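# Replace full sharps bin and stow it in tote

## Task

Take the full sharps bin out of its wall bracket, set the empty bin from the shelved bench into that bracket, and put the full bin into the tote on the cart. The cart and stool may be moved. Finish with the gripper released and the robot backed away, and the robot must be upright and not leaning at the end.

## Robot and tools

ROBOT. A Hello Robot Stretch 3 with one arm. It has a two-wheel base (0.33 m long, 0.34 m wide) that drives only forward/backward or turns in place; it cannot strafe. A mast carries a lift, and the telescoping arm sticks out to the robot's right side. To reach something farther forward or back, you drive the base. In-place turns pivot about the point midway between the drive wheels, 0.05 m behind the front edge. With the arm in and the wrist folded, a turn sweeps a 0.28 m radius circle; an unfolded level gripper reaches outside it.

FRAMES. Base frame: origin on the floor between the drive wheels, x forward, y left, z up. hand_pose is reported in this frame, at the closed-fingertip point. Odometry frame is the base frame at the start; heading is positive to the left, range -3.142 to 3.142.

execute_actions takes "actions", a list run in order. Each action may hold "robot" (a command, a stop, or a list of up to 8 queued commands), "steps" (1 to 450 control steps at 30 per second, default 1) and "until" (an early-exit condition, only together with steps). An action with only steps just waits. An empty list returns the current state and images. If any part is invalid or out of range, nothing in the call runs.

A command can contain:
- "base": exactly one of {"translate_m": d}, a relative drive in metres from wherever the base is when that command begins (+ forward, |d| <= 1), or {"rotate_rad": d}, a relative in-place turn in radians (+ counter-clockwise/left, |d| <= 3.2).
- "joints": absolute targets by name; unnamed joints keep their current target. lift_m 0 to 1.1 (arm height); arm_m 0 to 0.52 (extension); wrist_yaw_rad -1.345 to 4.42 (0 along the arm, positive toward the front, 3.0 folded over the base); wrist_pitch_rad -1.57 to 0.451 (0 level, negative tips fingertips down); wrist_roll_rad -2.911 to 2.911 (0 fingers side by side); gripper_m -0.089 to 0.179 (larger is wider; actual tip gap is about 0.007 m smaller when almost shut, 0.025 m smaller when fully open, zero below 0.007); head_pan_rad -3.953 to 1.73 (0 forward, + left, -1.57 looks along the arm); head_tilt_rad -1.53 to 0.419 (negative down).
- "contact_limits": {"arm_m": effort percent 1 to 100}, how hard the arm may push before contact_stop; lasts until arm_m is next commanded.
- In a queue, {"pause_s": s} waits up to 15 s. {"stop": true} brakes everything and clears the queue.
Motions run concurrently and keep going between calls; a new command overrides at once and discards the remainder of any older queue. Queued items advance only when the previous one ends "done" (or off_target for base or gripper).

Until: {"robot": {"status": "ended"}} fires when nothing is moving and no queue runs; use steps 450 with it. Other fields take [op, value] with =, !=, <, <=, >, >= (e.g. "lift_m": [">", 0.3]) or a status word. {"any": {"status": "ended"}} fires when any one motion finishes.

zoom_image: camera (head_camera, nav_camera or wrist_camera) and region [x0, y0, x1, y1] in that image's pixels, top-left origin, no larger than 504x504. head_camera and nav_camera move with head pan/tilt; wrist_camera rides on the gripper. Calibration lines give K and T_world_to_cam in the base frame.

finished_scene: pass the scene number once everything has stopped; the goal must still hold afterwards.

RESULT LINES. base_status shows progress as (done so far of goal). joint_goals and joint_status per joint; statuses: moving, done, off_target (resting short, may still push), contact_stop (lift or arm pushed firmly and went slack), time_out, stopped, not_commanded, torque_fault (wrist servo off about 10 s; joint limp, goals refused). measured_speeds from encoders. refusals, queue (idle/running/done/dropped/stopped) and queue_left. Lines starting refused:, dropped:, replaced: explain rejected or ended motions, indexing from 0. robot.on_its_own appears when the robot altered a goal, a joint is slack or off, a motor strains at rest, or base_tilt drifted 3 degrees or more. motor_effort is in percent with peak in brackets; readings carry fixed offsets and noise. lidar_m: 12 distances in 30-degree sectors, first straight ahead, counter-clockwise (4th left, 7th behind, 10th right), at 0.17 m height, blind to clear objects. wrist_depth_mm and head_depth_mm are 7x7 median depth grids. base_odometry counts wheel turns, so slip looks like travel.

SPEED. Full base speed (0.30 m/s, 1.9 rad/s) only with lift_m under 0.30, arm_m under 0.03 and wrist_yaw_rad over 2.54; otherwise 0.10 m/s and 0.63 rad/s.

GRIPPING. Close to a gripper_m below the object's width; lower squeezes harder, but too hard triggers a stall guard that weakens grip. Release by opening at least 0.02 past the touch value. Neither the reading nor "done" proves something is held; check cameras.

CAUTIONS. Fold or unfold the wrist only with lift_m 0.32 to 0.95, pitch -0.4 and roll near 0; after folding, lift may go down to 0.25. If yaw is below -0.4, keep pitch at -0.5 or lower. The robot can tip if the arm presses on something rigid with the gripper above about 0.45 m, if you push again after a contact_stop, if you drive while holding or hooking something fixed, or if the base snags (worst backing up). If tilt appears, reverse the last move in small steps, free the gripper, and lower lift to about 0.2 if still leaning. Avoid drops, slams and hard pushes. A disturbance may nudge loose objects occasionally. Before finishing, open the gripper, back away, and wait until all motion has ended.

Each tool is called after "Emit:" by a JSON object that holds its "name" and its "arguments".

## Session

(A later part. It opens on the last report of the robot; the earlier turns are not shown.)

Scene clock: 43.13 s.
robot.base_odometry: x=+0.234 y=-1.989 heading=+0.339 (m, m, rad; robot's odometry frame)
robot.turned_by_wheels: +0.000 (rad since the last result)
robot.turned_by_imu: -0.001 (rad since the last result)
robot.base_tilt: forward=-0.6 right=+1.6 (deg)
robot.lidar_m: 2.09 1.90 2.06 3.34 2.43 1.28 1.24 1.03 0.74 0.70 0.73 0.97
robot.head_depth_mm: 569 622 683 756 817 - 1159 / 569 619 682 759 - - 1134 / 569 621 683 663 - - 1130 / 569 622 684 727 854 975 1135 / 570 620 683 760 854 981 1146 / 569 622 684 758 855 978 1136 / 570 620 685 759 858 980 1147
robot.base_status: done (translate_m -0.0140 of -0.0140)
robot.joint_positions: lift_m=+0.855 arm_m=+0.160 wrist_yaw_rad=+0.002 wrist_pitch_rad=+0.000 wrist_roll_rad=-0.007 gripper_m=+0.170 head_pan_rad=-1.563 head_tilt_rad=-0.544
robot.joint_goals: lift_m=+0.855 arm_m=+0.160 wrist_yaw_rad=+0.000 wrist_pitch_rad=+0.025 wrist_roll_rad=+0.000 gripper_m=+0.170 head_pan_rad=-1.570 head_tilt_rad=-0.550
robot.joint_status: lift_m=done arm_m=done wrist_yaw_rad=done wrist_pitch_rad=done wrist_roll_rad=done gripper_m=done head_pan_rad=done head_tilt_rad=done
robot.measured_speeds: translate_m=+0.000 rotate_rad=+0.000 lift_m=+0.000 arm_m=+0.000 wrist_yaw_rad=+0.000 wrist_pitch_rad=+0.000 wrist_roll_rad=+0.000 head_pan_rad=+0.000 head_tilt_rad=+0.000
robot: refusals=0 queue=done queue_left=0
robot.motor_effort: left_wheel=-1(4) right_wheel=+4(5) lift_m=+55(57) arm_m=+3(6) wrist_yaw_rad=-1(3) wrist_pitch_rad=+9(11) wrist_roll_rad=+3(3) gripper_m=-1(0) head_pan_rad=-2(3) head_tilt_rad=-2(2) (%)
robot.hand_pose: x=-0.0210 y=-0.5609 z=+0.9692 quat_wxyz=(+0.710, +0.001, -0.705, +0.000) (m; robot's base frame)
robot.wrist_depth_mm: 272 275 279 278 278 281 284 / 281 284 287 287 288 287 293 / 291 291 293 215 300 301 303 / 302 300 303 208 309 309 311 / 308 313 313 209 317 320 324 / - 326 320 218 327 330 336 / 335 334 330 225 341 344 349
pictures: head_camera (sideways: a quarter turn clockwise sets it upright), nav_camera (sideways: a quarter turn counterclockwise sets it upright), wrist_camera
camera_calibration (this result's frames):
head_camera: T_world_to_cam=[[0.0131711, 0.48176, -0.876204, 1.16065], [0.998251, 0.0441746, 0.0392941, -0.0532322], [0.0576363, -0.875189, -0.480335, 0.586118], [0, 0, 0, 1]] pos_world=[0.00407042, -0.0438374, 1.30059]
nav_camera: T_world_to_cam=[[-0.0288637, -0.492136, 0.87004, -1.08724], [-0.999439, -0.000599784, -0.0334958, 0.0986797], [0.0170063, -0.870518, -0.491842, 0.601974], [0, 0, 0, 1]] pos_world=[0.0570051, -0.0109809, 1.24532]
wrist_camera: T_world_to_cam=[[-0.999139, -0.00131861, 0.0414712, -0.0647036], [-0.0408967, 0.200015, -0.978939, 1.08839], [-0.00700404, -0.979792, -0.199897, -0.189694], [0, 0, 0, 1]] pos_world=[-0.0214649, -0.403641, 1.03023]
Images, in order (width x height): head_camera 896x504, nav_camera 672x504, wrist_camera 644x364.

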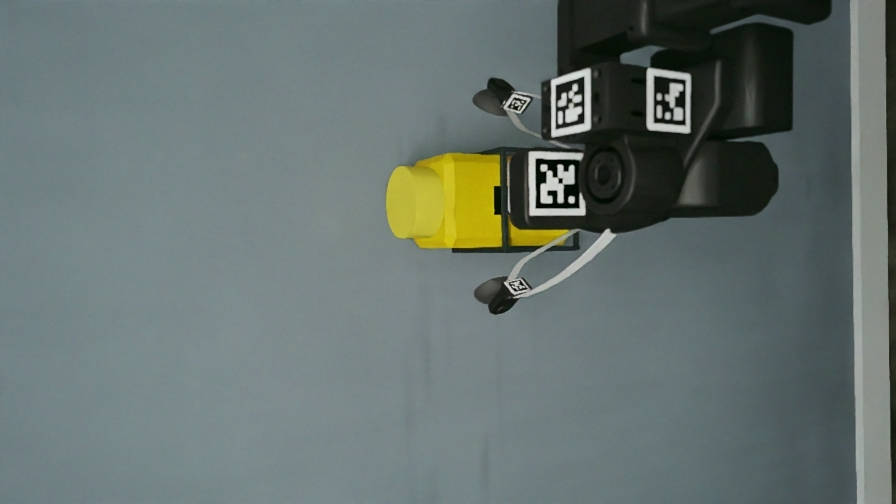

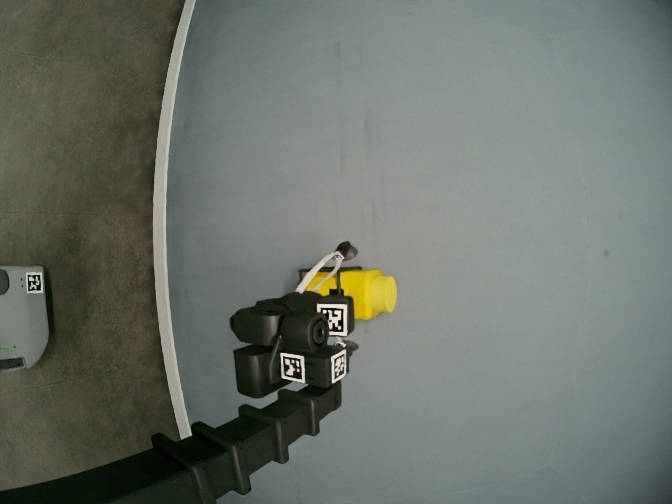

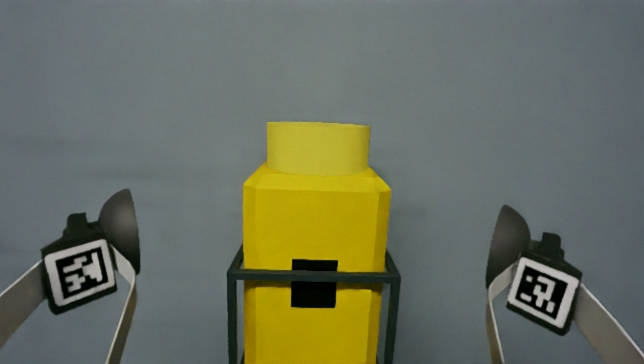

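Emit:
{"name": "execute_actions", "arguments": {"actions": [{"robot":{"joints":{"arm_m":0.255,"lift_m":0.848}},"steps":450,"until":{"robot":{"status":"ended"}}},{"robot":{"joints":{"gripper_m":0.12}},"steps":450,"until":{"robot":{"status":"ended"}}}]}}

Scene clock: 46.70 s.
robot.base_odometry: x=+0.234 y=-1.989 heading=+0.339 (m, m, rad; robot's odometry frame)
robot.turned_by_wheels: +0.000 (rad since the last result)
robot.turned_by_imu: -0.001 (rad since the last result)
robot.base_tilt: forward=-0.6 right=+1.6 (deg)
robot.lidar_m: 2.10 1.90 2.06 3.34 2.42 1.28 1.24 1.03 0.74 0.70 0.73 0.97
robot.head_depth_mm: 569 619 681 754 - 989 1135 / 570 620 682 748 - 989 1133 / 569 621 683 660 - 986 1137 / 569 620 683 722 855 978 1135 / 569 622 683 755 851 974 1141 / 569 622 684 762 851 979 1140 / 570 622 683 759 853 985 1142
robot.base_status: done (translate_m -0.0140 of -0.0140)
robot.joint_positions: lift_m=+0.848 arm_m=+0.255 wrist_yaw_rad=+0.002 wrist_pitch_rad=+0.000 wrist_roll_rad=-0.007 gripper_m=+0.120 head_pan_rad=-1.563 head_tilt_rad=-0.544
robot.joint_goals: lift_m=+0.848 arm_m=+0.255 wrist_yaw_rad=+0.000 wrist_pitch_rad=+0.025 wrist_roll_rad=+0.000 gripper_m=+0.120 head_pan_rad=-1.570 head_tilt_rad=-0.550
robot.joint_status: lift_m=done arm_m=done wrist_yaw_rad=done wrist_pitch_rad=done wrist_roll_rad=done gripper_m=done head_pan_rad=done head_tilt_rad=done
robot.measured_speeds: translate_m=+0.000 rotate_rad=+0.000 lift_m=+0.000 arm_m=+0.000 wrist_yaw_rad=+0.000 wrist_pitch_rad=+0.000 wrist_roll_rad=+0.000 head_pan_rad=+0.000 head_tilt_rad=+0.000
robot: refusals=0 queue=done queue_left=0
robot.motor_effort: left_wheel=-1(1) right_wheel=+3(4) lift_m=+25(53) arm_m=+4(4) wrist_yaw_rad=-2(2) wrist_pitch_rad=+9(9) wrist_roll_rad=+3(3) gripper_m=-1(87) head_pan_rad=-3(3) head_tilt_rad=-2(2) (%)
robot.hand_pose: x=-0.0210 y=-0.6560 z=+0.9632 quat_wxyz=(+0.710, +0.001, -0.705, +0.000) (m; robot's base frame)
robot.wrist_depth_mm: 187 188 189 190 191 192 194 / 194 194 196 195 198 200 200 / 199 199 199 113 201 205 207 / 207 207 130 116 208 212 213 / 214 213 111 112 113 219 222 / 221 224 114 114 116 225 232 / 231 231 118 119 121 237 239
pictures: head_camera (sideways: a quarter turn clockwise sets it upright), nav_camera (sideways: a quarter turn counterclockwise sets it upright), wrist_camera
camera_calibration (this result's frames):
head_camera: T_world_to_cam=[[0.0131714, 0.48176, -0.876204, 1.16065], [0.998251, 0.044174, 0.0392941, -0.0532322], [0.0576358, -0.875189, -0.480335, 0.586118], [0, 0, 0, 1]] pos_world=[0.00407039, -0.0438374, 1.30059]
nav_camera: T_world_to_cam=[[-0.028864, -0.492136, 0.87004, -1.08724], [-0.999439, -0.000599192, -0.0334958, 0.0986797], [0.0170058, -0.870518, -0.491842, 0.601974], [0, 0, 0, 1]] pos_world=[0.0570051, -0.010981, 1.24532]
wrist_camera: T_world_to_cam=[[-0.999139, -0.00129749, 0.0414587, -0.0645568], [-0.0408819, 0.199789, -0.978986, 1.10141], [-0.00701279, -0.979838, -0.19967, -0.284231], [0, 0, 0, 1]] pos_world=[-0.0214668, -0.498633, 1.02419]
Images, in order (width x height): head_camera 896x504, nav_camera 672x504, wrist_camera 644x364.

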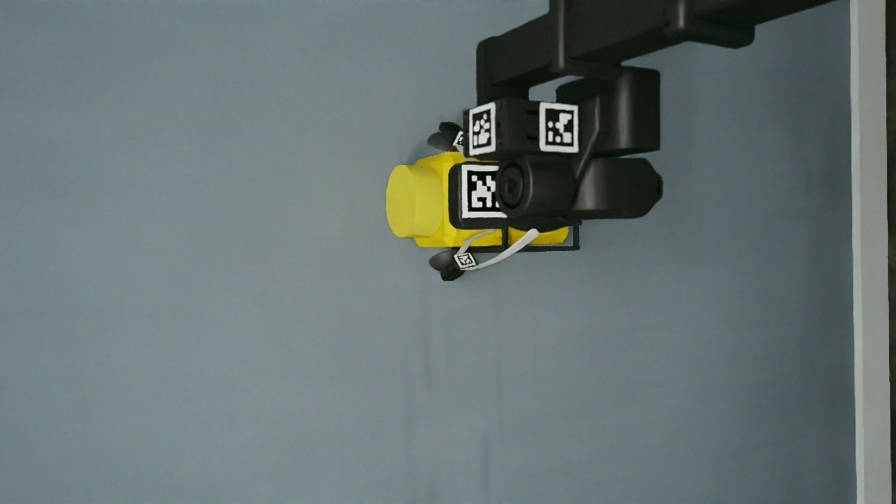

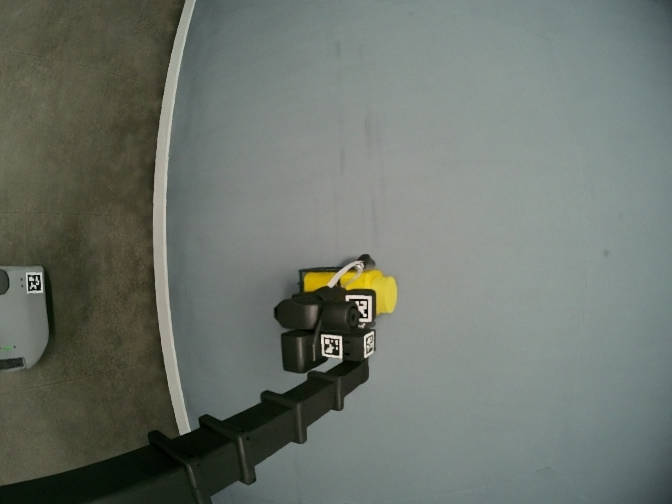

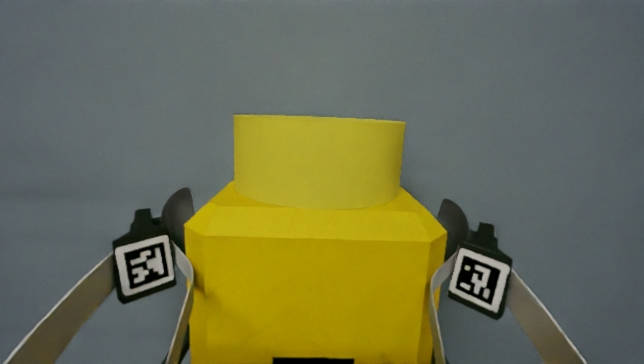

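Emit:
{"name": "execute_actions", "arguments": {"actions": [{"robot":{"joints":{"gripper_m":0.04}},"steps":450,"until":{"robot":{"status":"ended"}}},{"robot":{"joints":{"lift_m":0.88}},"steps":450,"until":{"robot":{"status":"ended"}}}]}}

Scene clock: 49.40 s.
robot.base_odometry: x=+0.234 y=-1.989 heading=+0.339 (m, m, rad; robot's odometry frame)
robot.turned_by_wheels: +0.000 (rad since the last result)
robot.turned_by_imu: -0.001 (rad since the last result)
robot.base_tilt: forward=-0.6 right=+1.6 (deg)
robot.lidar_m: 2.10 1.90 2.07 3.35 2.42 1.28 1.24 1.03 0.74 0.70 0.72 0.97
robot.head_depth_mm: 569 618 682 740 - 996 1134 / 569 619 682 732 - 974 1135 / 569 623 671 643 - 981 1141 / 568 621 683 732 854 982 1141 / 569 623 681 760 856 979 1140 / 571 619 684 760 855 978 1140 / 571 622 683 759 856 978 1137
robot.base_status: done (translate_m -0.0140 of -0.0140)
robot.joint_positions: lift_m=+0.879 arm_m=+0.255 wrist_yaw_rad=+0.003 wrist_pitch_rad=-0.021 wrist_roll_rad=-0.006 gripper_m=+0.045 head_pan_rad=-1.563 head_tilt_rad=-0.544
robot.joint_goals: lift_m=+0.880 arm_m=+0.255 wrist_yaw_rad=+0.000 wrist_pitch_rad=+0.025 wrist_roll_rad=+0.000 gripper_m=+0.044 head_pan_rad=-1.570 head_tilt_rad=-0.550
robot.joint_status: lift_m=done arm_m=done wrist_yaw_rad=done wrist_pitch_rad=done wrist_roll_rad=done gripper_m=done head_pan_rad=done head_tilt_rad=done
robot.measured_speeds: translate_m=+0.000 rotate_rad=+0.000 lift_m=+0.000 arm_m=+0.000 wrist_yaw_rad=+0.000 wrist_pitch_rad=+0.000 wrist_roll_rad=+0.000 head_pan_rad=+0.000 head_tilt_rad=+0.000
robot: refusals=0 queue=done queue_left=0
robot.motor_effort: left_wheel=+0(1) right_wheel=+3(3) lift_m=+57(56) arm_m=+3(3) wrist_yaw_rad=-3(3) wrist_pitch_rad=+17(18) wrist_roll_rad=+2(3) gripper_m=-30(99) head_pan_rad=-3(3) head_tilt_rad=-2(2) (%)
robot.hand_pose: x=-0.0208 y=-0.6554 z=+0.9886 quat_wxyz=(+0.709, +0.009, -0.705, -0.007) (m; robot's base frame)
robot.wrist_depth_mm: 184 187 187 188 189 190 193 / 193 193 193 195 197 198 199 / 199 199 199 122 200 205 207 / 206 207 139 123 208 213 214 / 214 215 118 118 119 222 222 / 221 226 120 120 120 229 230 / 234 236 123 122 124 239 242
pictures: head_camera (sideways: a quarter turn clockwise sets it upright), nav_camera (sideways: a quarter turn counterclockwise sets it upright), wrist_camera
camera_calibration (this result's frames):
head_camera: T_world_to_cam=[[0.0131715, 0.48176, -0.876204, 1.16065], [0.998251, 0.0441738, 0.0392941, -0.0532322], [0.0576356, -0.875189, -0.480335, 0.586117], [0, 0, 0, 1]] pos_world=[0.00407038, -0.0438374, 1.30059]
nav_camera: T_world_to_cam=[[-0.0288641, -0.492135, 0.87004, -1.08724], [-0.999439, -0.000598958, -0.0334958, 0.0986797], [0.0170056, -0.870518, -0.491842, 0.601974], [0, 0, 0, 1]] pos_world=[0.0570051, -0.010981, 1.24532]
wrist_camera: T_world_to_cam=[[-0.999163, -0.0030814, 0.0407865, -0.065887], [-0.0404596, 0.22084, -0.97447, 1.13558], [-0.00600458, -0.975305, -0.22078, -0.254727], [0, 0, 0, 1]] pos_world=[-0.0214164, -0.49942, 1.05303]
Images, in order (width x height): head_camera 896x504, nav_camera 672x504, wrist_camera 644x364.

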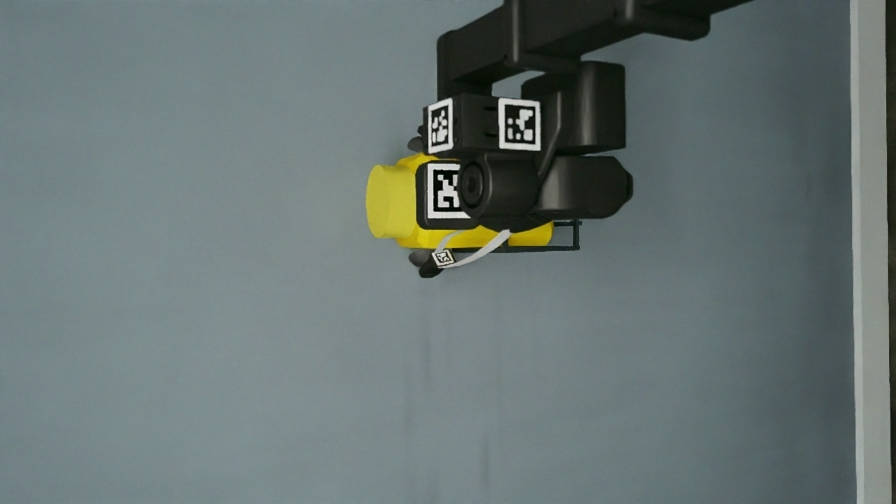

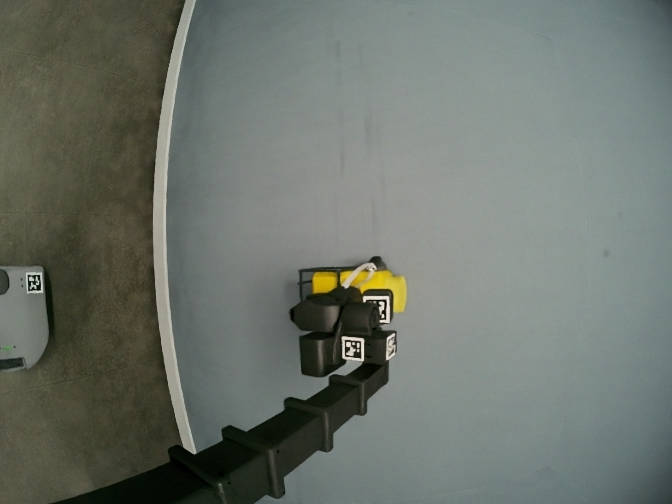

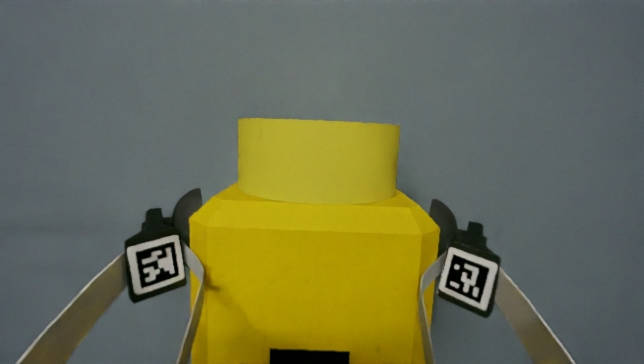

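Emit:
{"name": "execute_actions", "arguments": {"actions": [{"robot":{"joints":{"lift_m":0.99}},"steps":450,"until":{"robot":{"status":"ended"}}}]}}

Scene clock: 51.57 s.
robot.base_odometry: x=+0.234 y=-1.989 heading=+0.339 (m, m, rad; robot's odometry frame)
robot.turned_by_wheels: +0.000 (rad since the last result)
robot.turned_by_imu: -0.001 (rad since the last result)
robot.base_tilt: forward=-0.6 right=+1.6 (deg)
robot.lidar_m: 2.10 1.90 2.06 3.36 2.42 1.29 1.24 1.03 0.74 0.70 0.73 0.97
robot.head_depth_mm: 569 618 672 768 852 975 1133 / 567 621 - 790 856 975 1137 / 569 622 - - 834 981 1147 / 569 622 654 734 854 976 1139 / 569 622 681 759 853 976 1139 / 570 620 684 758 854 978 1139 / 571 622 683 760 856 981 1144
robot.base_status: done (translate_m -0.0140 of -0.0140)
robot.joint_positions: lift_m=+0.989 arm_m=+0.255 wrist_yaw_rad=+0.003 wrist_pitch_rad=-0.023 wrist_roll_rad=-0.006 gripper_m=+0.056 head_pan_rad=-1.563 head_tilt_rad=-0.544
robot.joint_goals: lift_m=+0.990 arm_m=+0.255 wrist_yaw_rad=+0.000 wrist_pitch_rad=+0.025 wrist_roll_rad=+0.000 gripper_m=+0.054 head_pan_rad=-1.570 head_tilt_rad=-0.550
robot.joint_status: lift_m=done arm_m=done wrist_yaw_rad=done wrist_pitch_rad=done wrist_roll_rad=done gripper_m=done head_pan_rad=done head_tilt_rad=done
robot.measured_speeds: translate_m=+0.000 rotate_rad=+0.000 lift_m=+0.000 arm_m=+0.000 wrist_yaw_rad=+0.000 wrist_pitch_rad=+0.000 wrist_roll_rad=+0.000 head_pan_rad=+0.000 head_tilt_rad=+0.000
robot: refusals=0 queue=done queue_left=0
robot.on_its_own: gripper_m is held at +0.054, not at your +0.040, by its stall guard, which is still easing
robot.motor_effort: left_wheel=+0(1) right_wheel=+3(3) lift_m=+58(59) arm_m=+3(3) wrist_yaw_rad=-3(3) wrist_pitch_rad=+18(18) wrist_roll_rad=+3(3) gripper_m=-26(30) head_pan_rad=-2(3) head_tilt_rad=-2(2) (%)
robot.hand_pose: x=-0.0208 y=-0.6553 z=+1.0981 quat_wxyz=(+0.709, +0.009, -0.705, -0.008) (m; robot's base frame)
robot.wrist_depth_mm: 186 186 187 188 190 191 193 / 190 191 195 196 195 197 200 / 199 200 199 122 202 205 208 / 206 208 139 123 209 213 214 / 214 212 118 118 119 222 221 / 222 227 120 119 120 230 234 / 231 235 124 123 123 241 241
pictures: head_camera (sideways: a quarter turn clockwise sets it upright), nav_camera (sideways: a quarter turn counterclockwise sets it upright), wrist_camera
camera_calibration (this result's frames):
head_camera: T_world_to_cam=[[0.0131716, 0.48176, -0.876204, 1.16065], [0.998251, 0.0441737, 0.0392941, -0.0532322], [0.0576355, -0.875189, -0.480335, 0.586118], [0, 0, 0, 1]] pos_world=[0.00407038, -0.0438374, 1.30059]
nav_camera: T_world_to_cam=[[-0.0288642, -0.492136, 0.87004, -1.08724], [-0.999439, -0.000598835, -0.0334958, 0.0986797], [0.0170055, -0.870518, -0.491842, 0.601974], [0, 0, 0, 1]] pos_world=[0.0570051, -0.010981, 1.24532]
wrist_camera: T_world_to_cam=[[-0.999164, -0.00314985, 0.0407548, -0.0703655], [-0.0404323, 0.222709, -0.974046, 1.24303], [-0.00600835, -0.97488, -0.22265, -0.228169], [0, 0, 0, 1]] pos_world=[-0.021419, -0.499493, 1.16284]
Images, in order (width x height): head_camera 896x504, nav_camera 672x504, wrist_camera 644x364.

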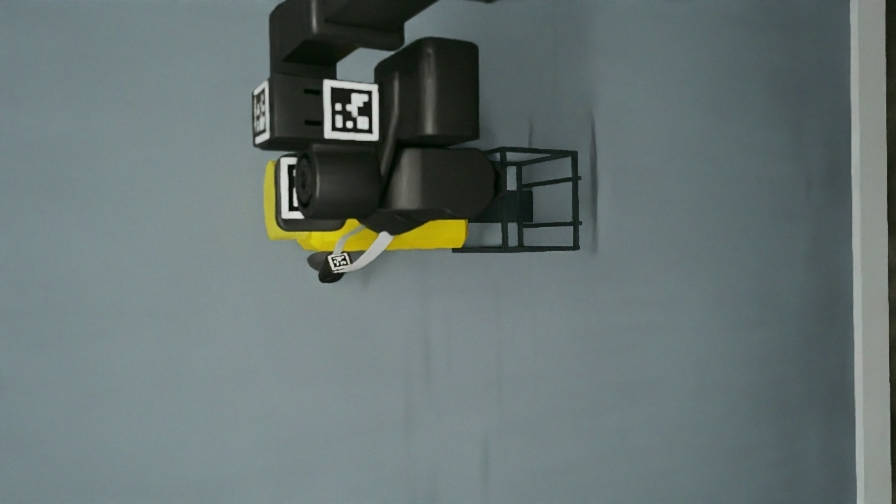

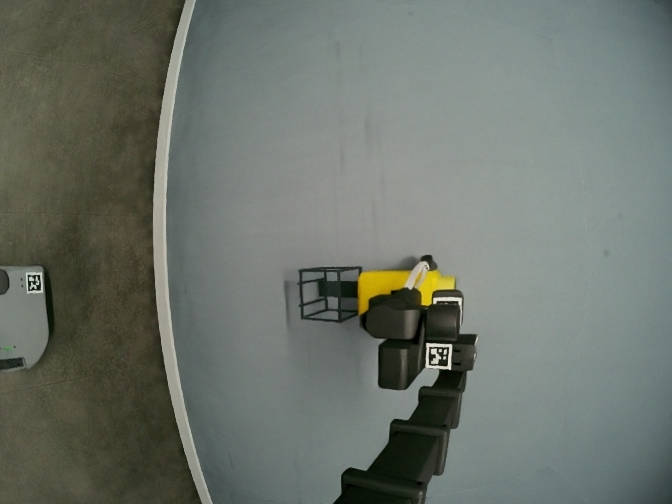

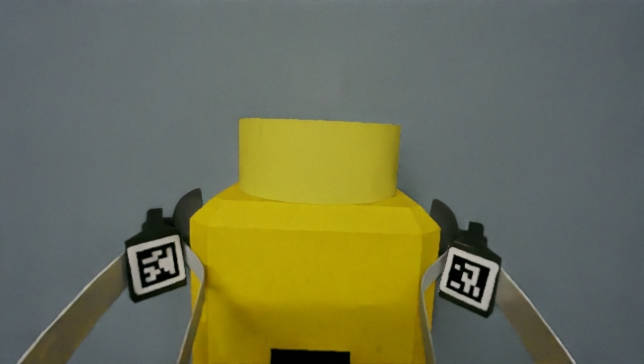

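Emit:
{"name": "execute_actions", "arguments": {"actions": [{"robot":{"joints":{"gripper_m":0.062,"arm_m":0.03,"head_pan_rad":-3.0,"head_tilt_rad":-0.5}},"steps":450,"until":{"robot":{"status":"ended"}}}]}}

Scene clock: 54.77 s.
robot.base_odometry: x=+0.234 y=-1.989 heading=+0.339 (m, m, rad; robot's odometry frame)
robot.turned_by_wheels: +0.000 (rad since the last result)
robot.turned_by_imu: -0.001 (rad since the last result)
robot.base_tilt: forward=-0.7 right=+1.6 (deg)
robot.lidar_m: 2.10 1.90 2.06 3.34 2.42 1.28 1.24 1.03 0.74 0.70 0.72 0.97
robot.head_depth_mm: 1361 1467 1585 1547 - - - / 1372 1487 1611 1741 - - - / 1395 1522 1661 1819 1959 1751 - / 1410 1537 1677 1868 1987 1771 - / 1443 1558 1699 1885 2011 - - / 1456 1581 1723 1857 1945 - - / 1418 1436 1474 1499 1508 - -
robot.base_status: done (translate_m -0.0140 of -0.0140)
robot.joint_positions: lift_m=+0.989 arm_m=+0.030 wrist_yaw_rad=+0.001 wrist_pitch_rad=-0.023 wrist_roll_rad=-0.006 gripper_m=+0.066 head_pan_rad=-2.993 head_tilt_rad=-0.508
robot.joint_goals: lift_m=+0.990 arm_m=+0.030 wrist_yaw_rad=+0.000 wrist_pitch_rad=+0.025 wrist_roll_rad=+0.000 gripper_m=+0.065 head_pan_rad=-3.000 head_tilt_rad=-0.500
robot.joint_status: lift_m=done arm_m=done wrist_yaw_rad=done wrist_pitch_rad=done wrist_roll_rad=done gripper_m=done head_pan_rad=done head_tilt_rad=done
robot.measured_speeds: translate_m=+0.000 rotate_rad=+0.000 lift_m=+0.000 arm_m=+0.000 wrist_yaw_rad=+0.000 wrist_pitch_rad=+0.000 wrist_roll_rad=+0.000 head_pan_rad=+0.000 head_tilt_rad=+0.000
robot: refusals=0 queue=done queue_left=0
robot.motor_effort: left_wheel=-1(1) right_wheel=+3(3) lift_m=+57(58) arm_m=-3(5) wrist_yaw_rad=-1(3) wrist_pitch_rad=+17(18) wrist_roll_rad=+3(3) gripper_m=-21(27) head_pan_rad=-3(37) head_tilt_rad=+3(5) (%)
robot.hand_pose: x=-0.0211 y=-0.4309 z=+1.0981 quat_wxyz=(+0.709, +0.009, -0.705, -0.008) (m; robot's base frame)
robot.wrist_depth_mm: 387 387 390 390 398 394 399 / 393 403 403 410 409 409 412 / 414 415 416 121 424 426 435 / 425 423 140 123 435 440 447 / 447 444 118 118 119 465 466 / 462 466 120 119 120 478 484 / 485 497 123 123 124 499 504
pictures: head_camera (sideways: a quarter turn clockwise sets it upright), nav_camera (sideways: a quarter turn counterclockwise sets it upright), wrist_camera
camera_calibration (this result's frames):
head_camera: T_world_to_cam=[[0.447221, 0.0499385, -0.893028, 1.17994], [0.185429, -0.981925, 0.0379515, -0.0465279], [-0.874991, -0.182566, -0.448398, 0.550249], [0, 0, 0, 1]] pos_world=[-0.0376048, -0.00415487, 1.30222]
nav_camera: T_world_to_cam=[[-0.459913, -0.0358921, 0.887238, -1.10704], [-0.142274, 0.989252, -0.0337311, 0.0937588], [-0.876492, -0.141745, -0.460077, 0.566092], [0, 0, 0, 1]] pos_world=[0.000371025, -0.0522447, 1.24582]
wrist_camera: T_world_to_cam=[[-0.999167, -0.00188327, 0.0407547, -0.0694365], [-0.0401499, 0.22276, -0.974046, 1.19305], [-0.00724412, -0.974871, -0.22265, -0.00934828], [0, 0, 0, 1]] pos_world=[-0.0215455, -0.275008, 1.16284]
Images, in order (width x height): head_camera 896x504, nav_camera 672x504, wrist_camera 644x364.

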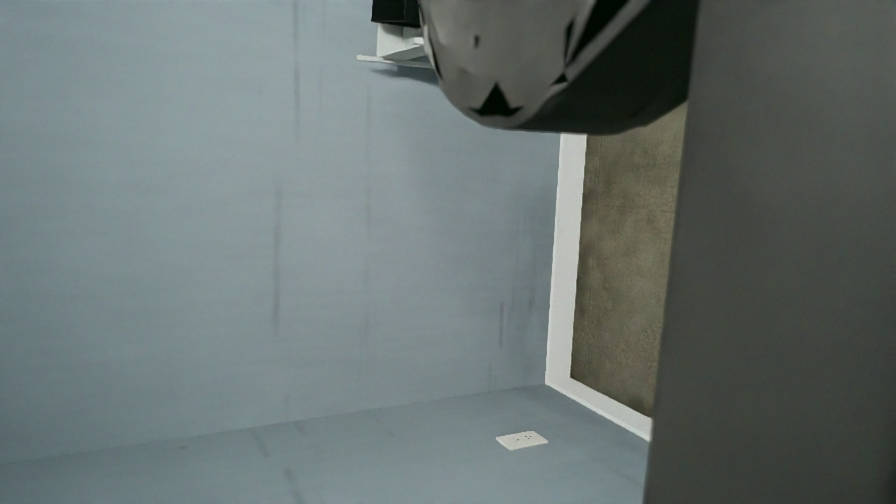

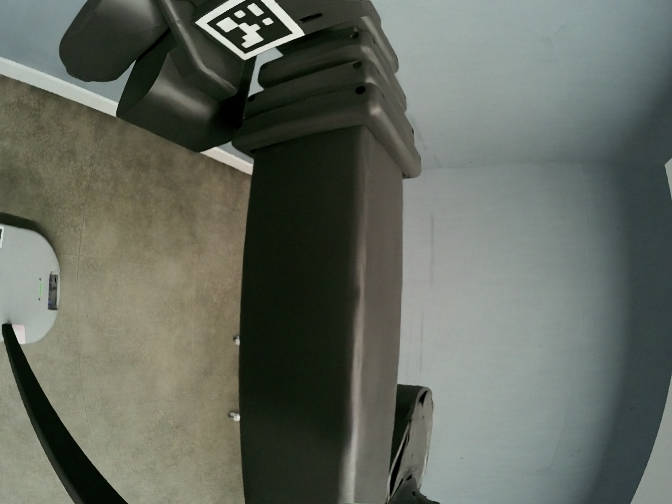

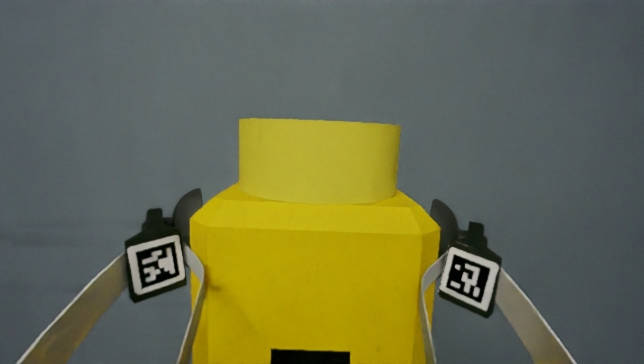

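Emit:
{"name": "execute_actions", "arguments": {"actions": [{"robot":{"base":{"rotate_rad":-0.6},"joints":{"lift_m":0.65,"head_pan_rad":-2.85,"head_tilt_rad":-0.5}},"steps":450,"until":{"robot":{"status":"ended"}}}]}}

Scene clock: 60.20 s.
robot.base_odometry: x=+0.234 y=-1.989 heading=-0.261 (m, m, rad; robot's odometry frame)
robot.turned_by_wheels: -0.600 (rad since the last result)
robot.turned_by_imu: -0.611 (rad since the last result)
robot.base_tilt: forward=-0.6 right=+1.6 (deg)
robot.lidar_m: 0.91 1.99 1.90 1.92 3.60 2.65 1.31 1.24 1.12 0.76 0.70 0.71
robot.head_depth_mm: 1641 1783 1991 2175 2043 1593 1303 / 1572 1714 1886 2068 2056 1600 1314 / 1530 1658 1801 1692 1843 1619 1320 / 1485 1604 1721 1643 1728 1617 1320 / 1430 1539 1659 1648 1850 1616 1327 / 1402 1503 1623 1774 1911 1621 1335 / 1343 1454 1574 1716 1878 1628 1340
robot.base_status: done (rotate_rad -0.5998 of -0.6000)
robot.joint_positions: lift_m=+0.650 arm_m=+0.030 wrist_yaw_rad=+0.001 wrist_pitch_rad=-0.023 wrist_roll_rad=-0.006 gripper_m=+0.066 head_pan_rad=-2.857 head_tilt_rad=-0.507
robot.joint_goals: lift_m=+0.650 arm_m=+0.030 wrist_yaw_rad=+0.000 wrist_pitch_rad=+0.025 wrist_roll_rad=+0.000 gripper_m=+0.065 head_pan_rad=-2.850 head_tilt_rad=-0.500
robot.joint_status: lift_m=done arm_m=done wrist_yaw_rad=done wrist_pitch_rad=done wrist_roll_rad=done gripper_m=done head_pan_rad=done head_tilt_rad=done
robot.measured_speeds: translate_m=+0.000 rotate_rad=+0.000 lift_m=+0.000 arm_m=+0.000 wrist_yaw_rad=+0.000 wrist_pitch_rad=+0.000 wrist_roll_rad=+0.000 head_pan_rad=+0.000 head_tilt_rad=+0.000
robot: refusals=0 queue=done queue_left=0
robot.motor_effort: left_wheel=+4(8) right_wheel=-5(10) lift_m=+28(60) arm_m=-3(2) wrist_yaw_rad=-2(1) wrist_pitch_rad=+18(18) wrist_roll_rad=+3(3) gripper_m=-20(21) head_pan_rad=+3(16) head_tilt_rad=+3(6) (%)
robot.hand_pose: x=-0.0211 y=-0.4308 z=+0.7591 quat_wxyz=(+0.709, +0.009, -0.705, -0.008) (m; robot's base frame)
robot.wrist_depth_mm: 359 406 470 544 687 850 - / 367 414 477 575 694 898 - / 378 422 468 121 748 - - / 395 445 139 123 778 - - / 397 438 118 117 119 - - / 417 479 120 120 120 - - / 409 484 123 123 124 - -
pictures: head_camera (sideways: a quarter turn clockwise sets it upright), nav_camera (sideways: a quarter turn counterclockwise sets it upright), wrist_camera
camera_calibration (this result's frames):
head_camera: T_world_to_cam=[[0.436124, 0.109969, -0.893142, 1.18016], [0.316684, -0.947772, 0.0379419, -0.047316], [-0.842323, -0.299391, -0.448171, 0.549755], [0, 0, 0, 1]] pos_world=[-0.0366397, -0.0100343, 1.30223]
nav_camera: T_world_to_cam=[[-0.450602, -0.097771, 0.887355, -1.10725], [-0.274918, 0.960876, -0.0337326, 0.0945699], [-0.84934, -0.25915, -0.459851, 0.565633], [0, 0, 0, 1]] pos_world=[0.00748411, -0.0525433, 1.24582]
wrist_camera: T_world_to_cam=[[-0.999167, -0.00186736, 0.0407557, -0.0556157], [-0.0401473, 0.222762, -0.974046, 0.862779], [-0.00725991, -0.974871, -0.222651, -0.0848344], [0, 0, 0, 1]] pos_world=[-0.021547, -0.275001, 0.823765]
Images, in order (width x height): head_camera 896x504, nav_camera 672x504, wrist_camera 644x364.

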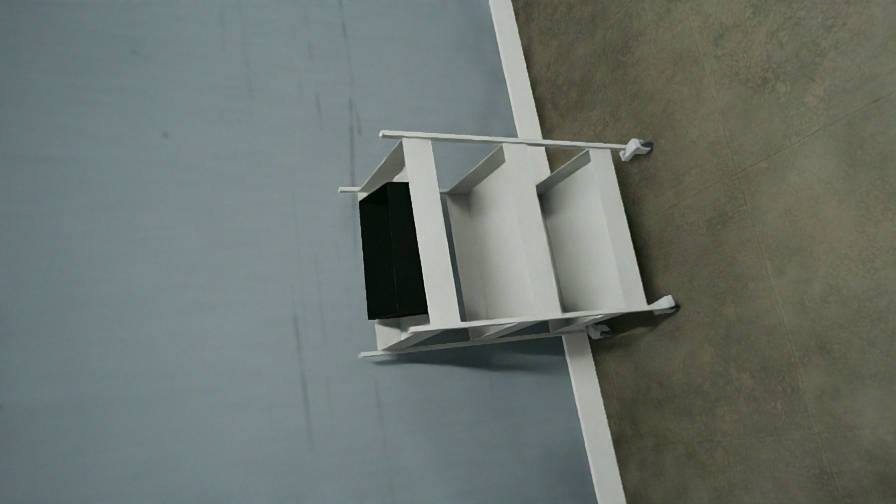

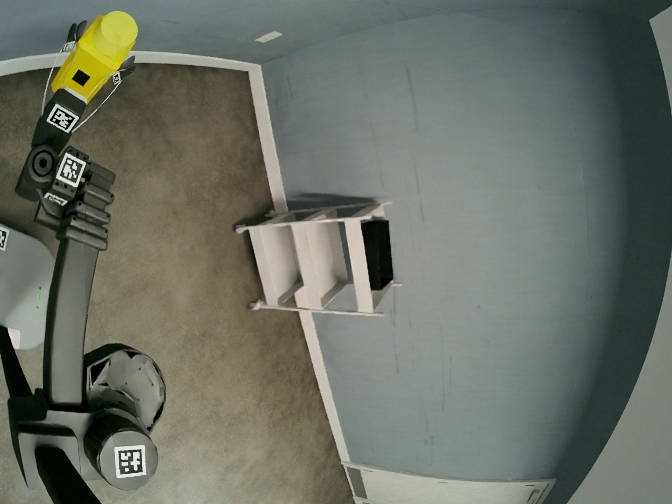

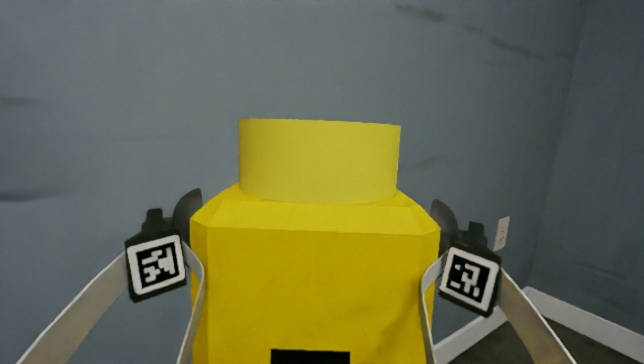

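Emit:
{"name": "zoom_image", "arguments": {"camera": "head_camera", "region": [320, 110, 500, 380]}}

Region (320, 110, 500, 380) of head_camera's 896x504 image, scaled by 1.867, with more detail than that image has.

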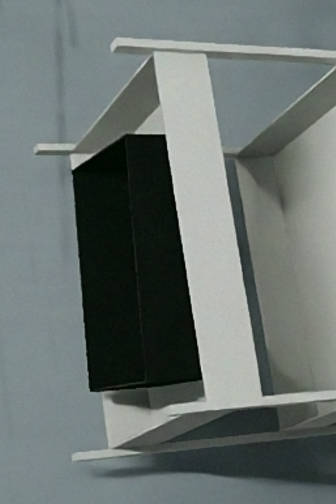

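Emit:
{"name": "execute_actions", "arguments": {"actions": [{"robot":[{"base":{"rotate_rad":0.148}},{"base":{"translate_m":-0.85},"joints":{"lift_m":0.84,"head_pan_rad":-1.57,"head_tilt_rad":-0.7}},{"base":{"rotate_rad":-1.12}}],"steps":450,"until":{"robot":{"status":"ended"}}}]}}

Scene clock: 76.57 s.
robot.base_odometry: x=-0.611 y=-1.893 heading=-1.233 (m, m, rad; robot's odometry frame)
robot.turned_by_wheels: -0.972 (rad since the last result)
robot.turned_by_imu: -0.991 (rad since the last result)
robot.base_tilt: forward=-0.6 right=+1.6 (deg)
robot.lidar_m: 1.09 1.13 1.51 2.85 2.63 3.08 2.88 1.32 0.50 0.48 0.49 1.15
robot.head_depth_mm: 756 842 953 1052 786 - - / 755 843 959 968 724 - - / 751 839 953 483 484 - - / 750 839 948 905 529 946 1128 / 751 837 945 968 779 950 1136 / 748 837 944 1092 1225 1393 1205 / 749 833 944 1086 1291 1416 1212
robot.base_status: done (rotate_rad -1.1199 of -1.1200)
robot.joint_positions: lift_m=+0.839 arm_m=+0.030 wrist_yaw_rad=+0.001 wrist_pitch_rad=-0.023 wrist_roll_rad=-0.006 gripper_m=+0.066 head_pan_rad=-1.577 head_tilt_rad=-0.691
robot.joint_goals: lift_m=+0.840 arm_m=+0.030 wrist_yaw_rad=+0.000 wrist_pitch_rad=+0.025 wrist_roll_rad=+0.000 gripper_m=+0.065 head_pan_rad=-1.570 head_tilt_rad=-0.700
robot.joint_status: lift_m=done arm_m=done wrist_yaw_rad=done wrist_pitch_rad=done wrist_roll_rad=done gripper_m=done head_pan_rad=done head_tilt_rad=done
robot.measured_speeds: translate_m=+0.000 rotate_rad=+0.000 lift_m=+0.000 arm_m=+0.000 wrist_yaw_rad=+0.000 wrist_pitch_rad=+0.000 wrist_roll_rad=+0.000 head_pan_rad=+0.000 head_tilt_rad=+0.000
robot: refusals=0 queue=done queue_left=0
robot.motor_effort: left_wheel=+4(5) right_wheel=-4(10) lift_m=+57(59) arm_m=-3(3) wrist_yaw_rad=-1(1) wrist_pitch_rad=+18(18) wrist_roll_rad=+3(3) gripper_m=-20(21) head_pan_rad=+3(36) head_tilt_rad=-3(16) (%)
robot.hand_pose: x=-0.0211 y=-0.4308 z=+0.9481 quat_wxyz=(+0.709, +0.009, -0.705, -0.008) (m; robot's base frame)
robot.wrist_depth_mm: 562 572 577 571 576 583 591 / 595 579 588 597 586 601 611 / 603 613 597 121 614 614 615 / 619 631 139 123 634 635 670 / 656 651 118 118 119 679 677 / 688 700 120 120 121 715 706 / 707 700 123 123 124 483 730
pictures: head_camera (sideways: a quarter turn clockwise sets it upright), nav_camera (sideways: a quarter turn counterclockwise sets it upright), wrist_camera
camera_calibration (this result's frames):
head_camera: T_world_to_cam=[[0.0206269, 0.605122, -0.795866, 1.05585], [0.99873, 0.024126, 0.0442284, -0.059651], [0.0459646, -0.795767, -0.603855, 0.746894], [0, 0, 0, 1]] pos_world=[0.0034657, -0.0431232, 1.29397]
nav_camera: T_world_to_cam=[[-0.0364558, -0.61426, 0.788261, -0.980568], [-0.999321, 0.018135, -0.0320851, 0.0968361], [0.00541356, -0.788895, -0.614504, 0.761631], [0, 0, 0, 1]] pos_world=[0.0568998, -0.00323289, 1.24408]
wrist_camera: T_world_to_cam=[[-0.999168, -0.0016934, 0.0407574, -0.0632924], [-0.0401088, 0.222949, -0.974005, 1.04693], [-0.00743742, -0.974829, -0.222831, -0.0425616], [0, 0, 0, 1]] pos_world=[-0.021565, -0.27501, 1.01281]
Images, in order (width x height): head_camera 896x504, nav_camera 672x504, wrist_camera 644x364.

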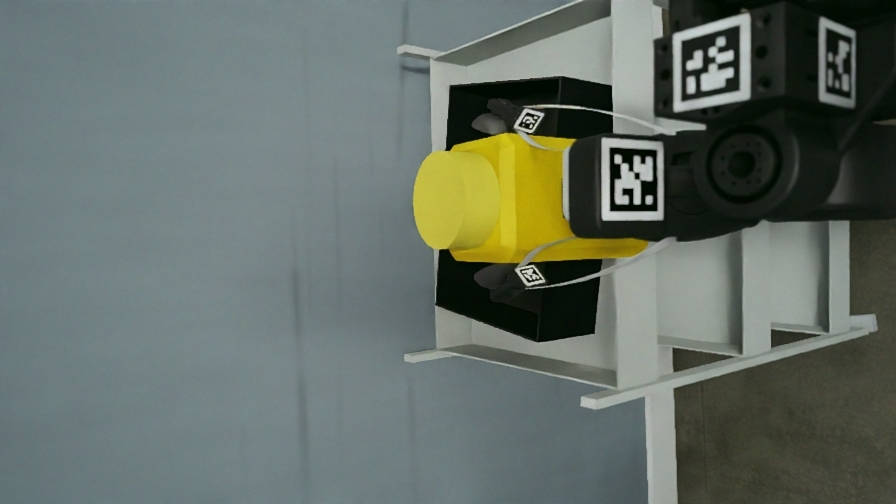

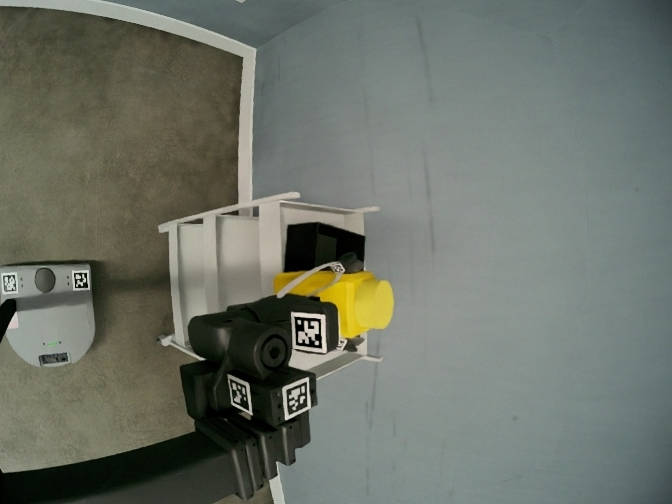

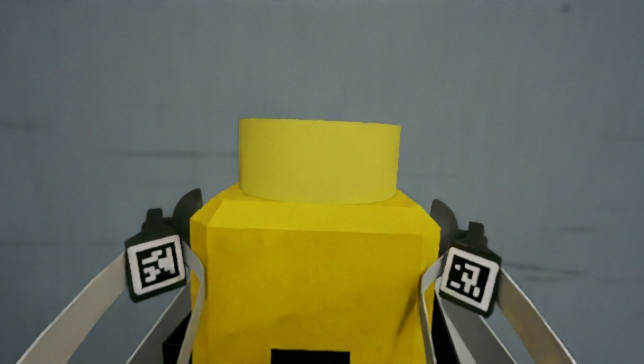

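Emit:
{"name": "execute_actions", "arguments": {"actions": [{"robot":[{"joints":{"arm_m":0.26}},{"joints":{"lift_m":0.72}}],"steps":450,"until":{"robot":{"status":"ended"}}}]}}

Scene clock: 82.63 s.
robot.base_odometry: x=-0.611 y=-1.893 heading=-1.233 (m, m, rad; robot's odometry frame)
robot.turned_by_wheels: +0.000 (rad since the last result)
robot.turned_by_imu: -0.001 (rad since the last result)
robot.base_tilt: forward=-0.5 right=+1.6 (deg)
robot.lidar_m: 1.10 1.13 1.51 2.84 2.63 3.09 2.88 1.33 0.49 0.48 0.49 1.14
robot.head_depth_mm: 753 844 959 1056 809 - - / 752 839 950 961 - 943 1116 / 751 842 951 762 - 944 1117 / 753 833 950 921 775 945 1128 / 746 834 944 967 779 950 1130 / 746 836 946 1095 1226 1383 1202 / 748 832 949 1084 1279 1413 1201
robot.base_status: done (rotate_rad -1.1199 of -1.1200)
robot.joint_positions: lift_m=+0.720 arm_m=+0.260 wrist_yaw_rad=+0.001 wrist_pitch_rad=-0.023 wrist_roll_rad=-0.006 gripper_m=+0.066 head_pan_rad=-1.577 head_tilt_rad=-0.691
robot.joint_goals: lift_m=+0.720 arm_m=+0.260 wrist_yaw_rad=+0.000 wrist_pitch_rad=+0.025 wrist_roll_rad=+0.000 gripper_m=+0.065 head_pan_rad=-1.570 head_tilt_rad=-0.700
robot.joint_status: lift_m=done arm_m=done wrist_yaw_rad=done wrist_pitch_rad=done wrist_roll_rad=done gripper_m=done head_pan_rad=done head_tilt_rad=done
robot.measured_speeds: translate_m=+0.000 rotate_rad=+0.000 lift_m=+0.000 arm_m=+0.000 wrist_yaw_rad=+0.000 wrist_pitch_rad=+0.000 wrist_roll_rad=+0.000 head_pan_rad=+0.000 head_tilt_rad=+0.000
robot: refusals=0 queue=done queue_left=0
robot.motor_effort: left_wheel=+4(4) right_wheel=-4(4) lift_m=+28(53) arm_m=+3(4) wrist_yaw_rad=-1(0) wrist_pitch_rad=+18(18) wrist_roll_rad=+3(3) gripper_m=-21(21) head_pan_rad=+3(3) head_tilt_rad=-3(2) (%)
robot.hand_pose: x=-0.0211 y=-0.6603 z=+0.8290 quat_wxyz=(+0.709, +0.009, -0.705, -0.008) (m; robot's base frame)
robot.wrist_depth_mm: 362 367 365 367 365 374 377 / 370 380 379 380 382 386 389 / 390 394 383 122 393 402 407 / 400 407 139 123 407 418 415 / 419 319 117 117 119 431 430 / 443 263 120 120 120 329 448 / 232 243 123 123 123 250 235
pictures: head_camera (sideways: a quarter turn clockwise sets it upright), nav_camera (sideways: a quarter turn counterclockwise sets it upright), wrist_camera
camera_calibration (this result's frames):
head_camera: T_world_to_cam=[[0.0206273, 0.605197, -0.795808, 1.05577], [0.99873, 0.0241218, 0.0442313, -0.0596547], [0.045965, -0.79571, -0.603931, 0.746992], [0, 0, 0, 1]] pos_world=[0.00346571, -0.0431225, 1.29396]
nav_camera: T_world_to_cam=[[-0.0364563, -0.614335, 0.788202, -0.980491], [-0.999321, 0.018138, -0.032084, 0.0968347], [0.00541392, -0.788837, -0.614579, 0.761729], [0, 0, 0, 1]] pos_world=[0.0568999, -0.00322739, 1.24408]
wrist_camera: T_world_to_cam=[[-0.999168, -0.00168962, 0.0407574, -0.0588265], [-0.0401079, 0.222949, -0.974005, 0.98212], [-0.00744112, -0.974829, -0.222831, -0.292791], [0, 0, 0, 1]] pos_world=[-0.0215654, -0.504483, 0.893744]
Images, in order (width x height): head_camera 896x504, nav_camera 672x504, wrist_camera 644x364.

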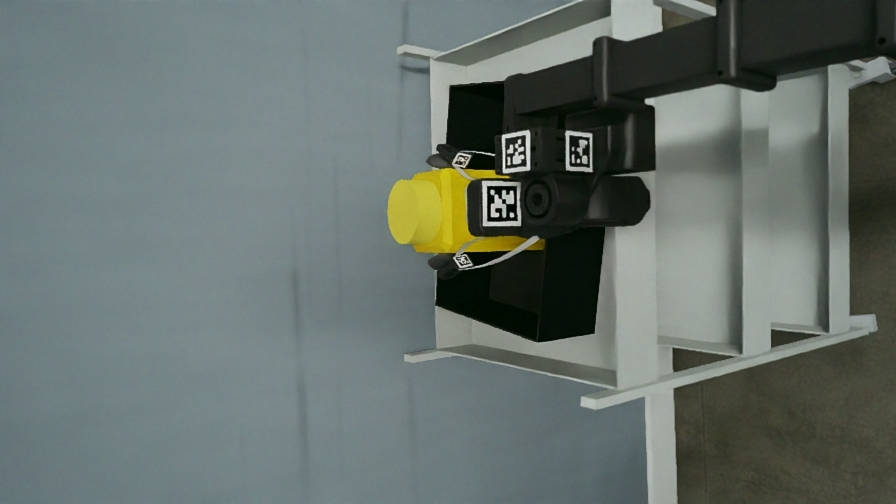

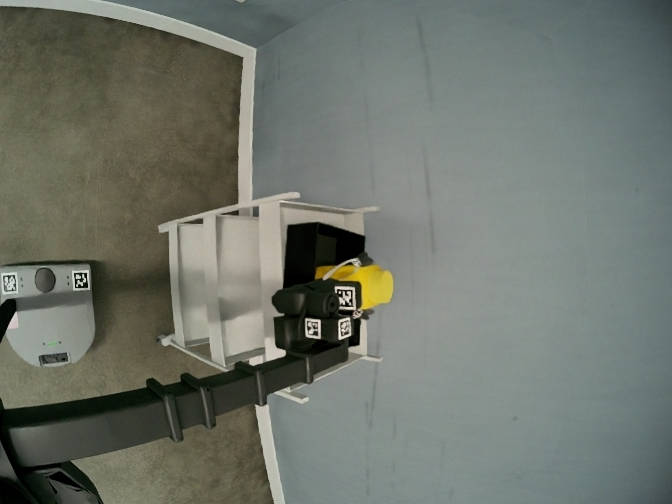

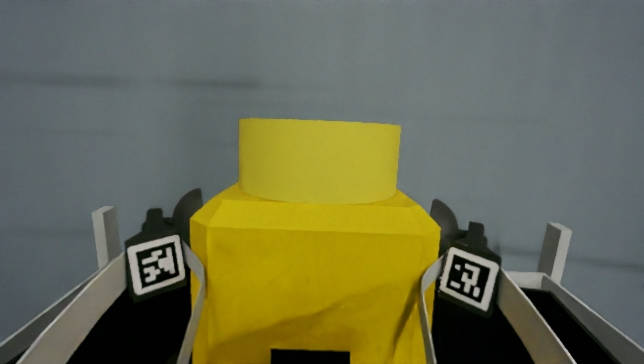

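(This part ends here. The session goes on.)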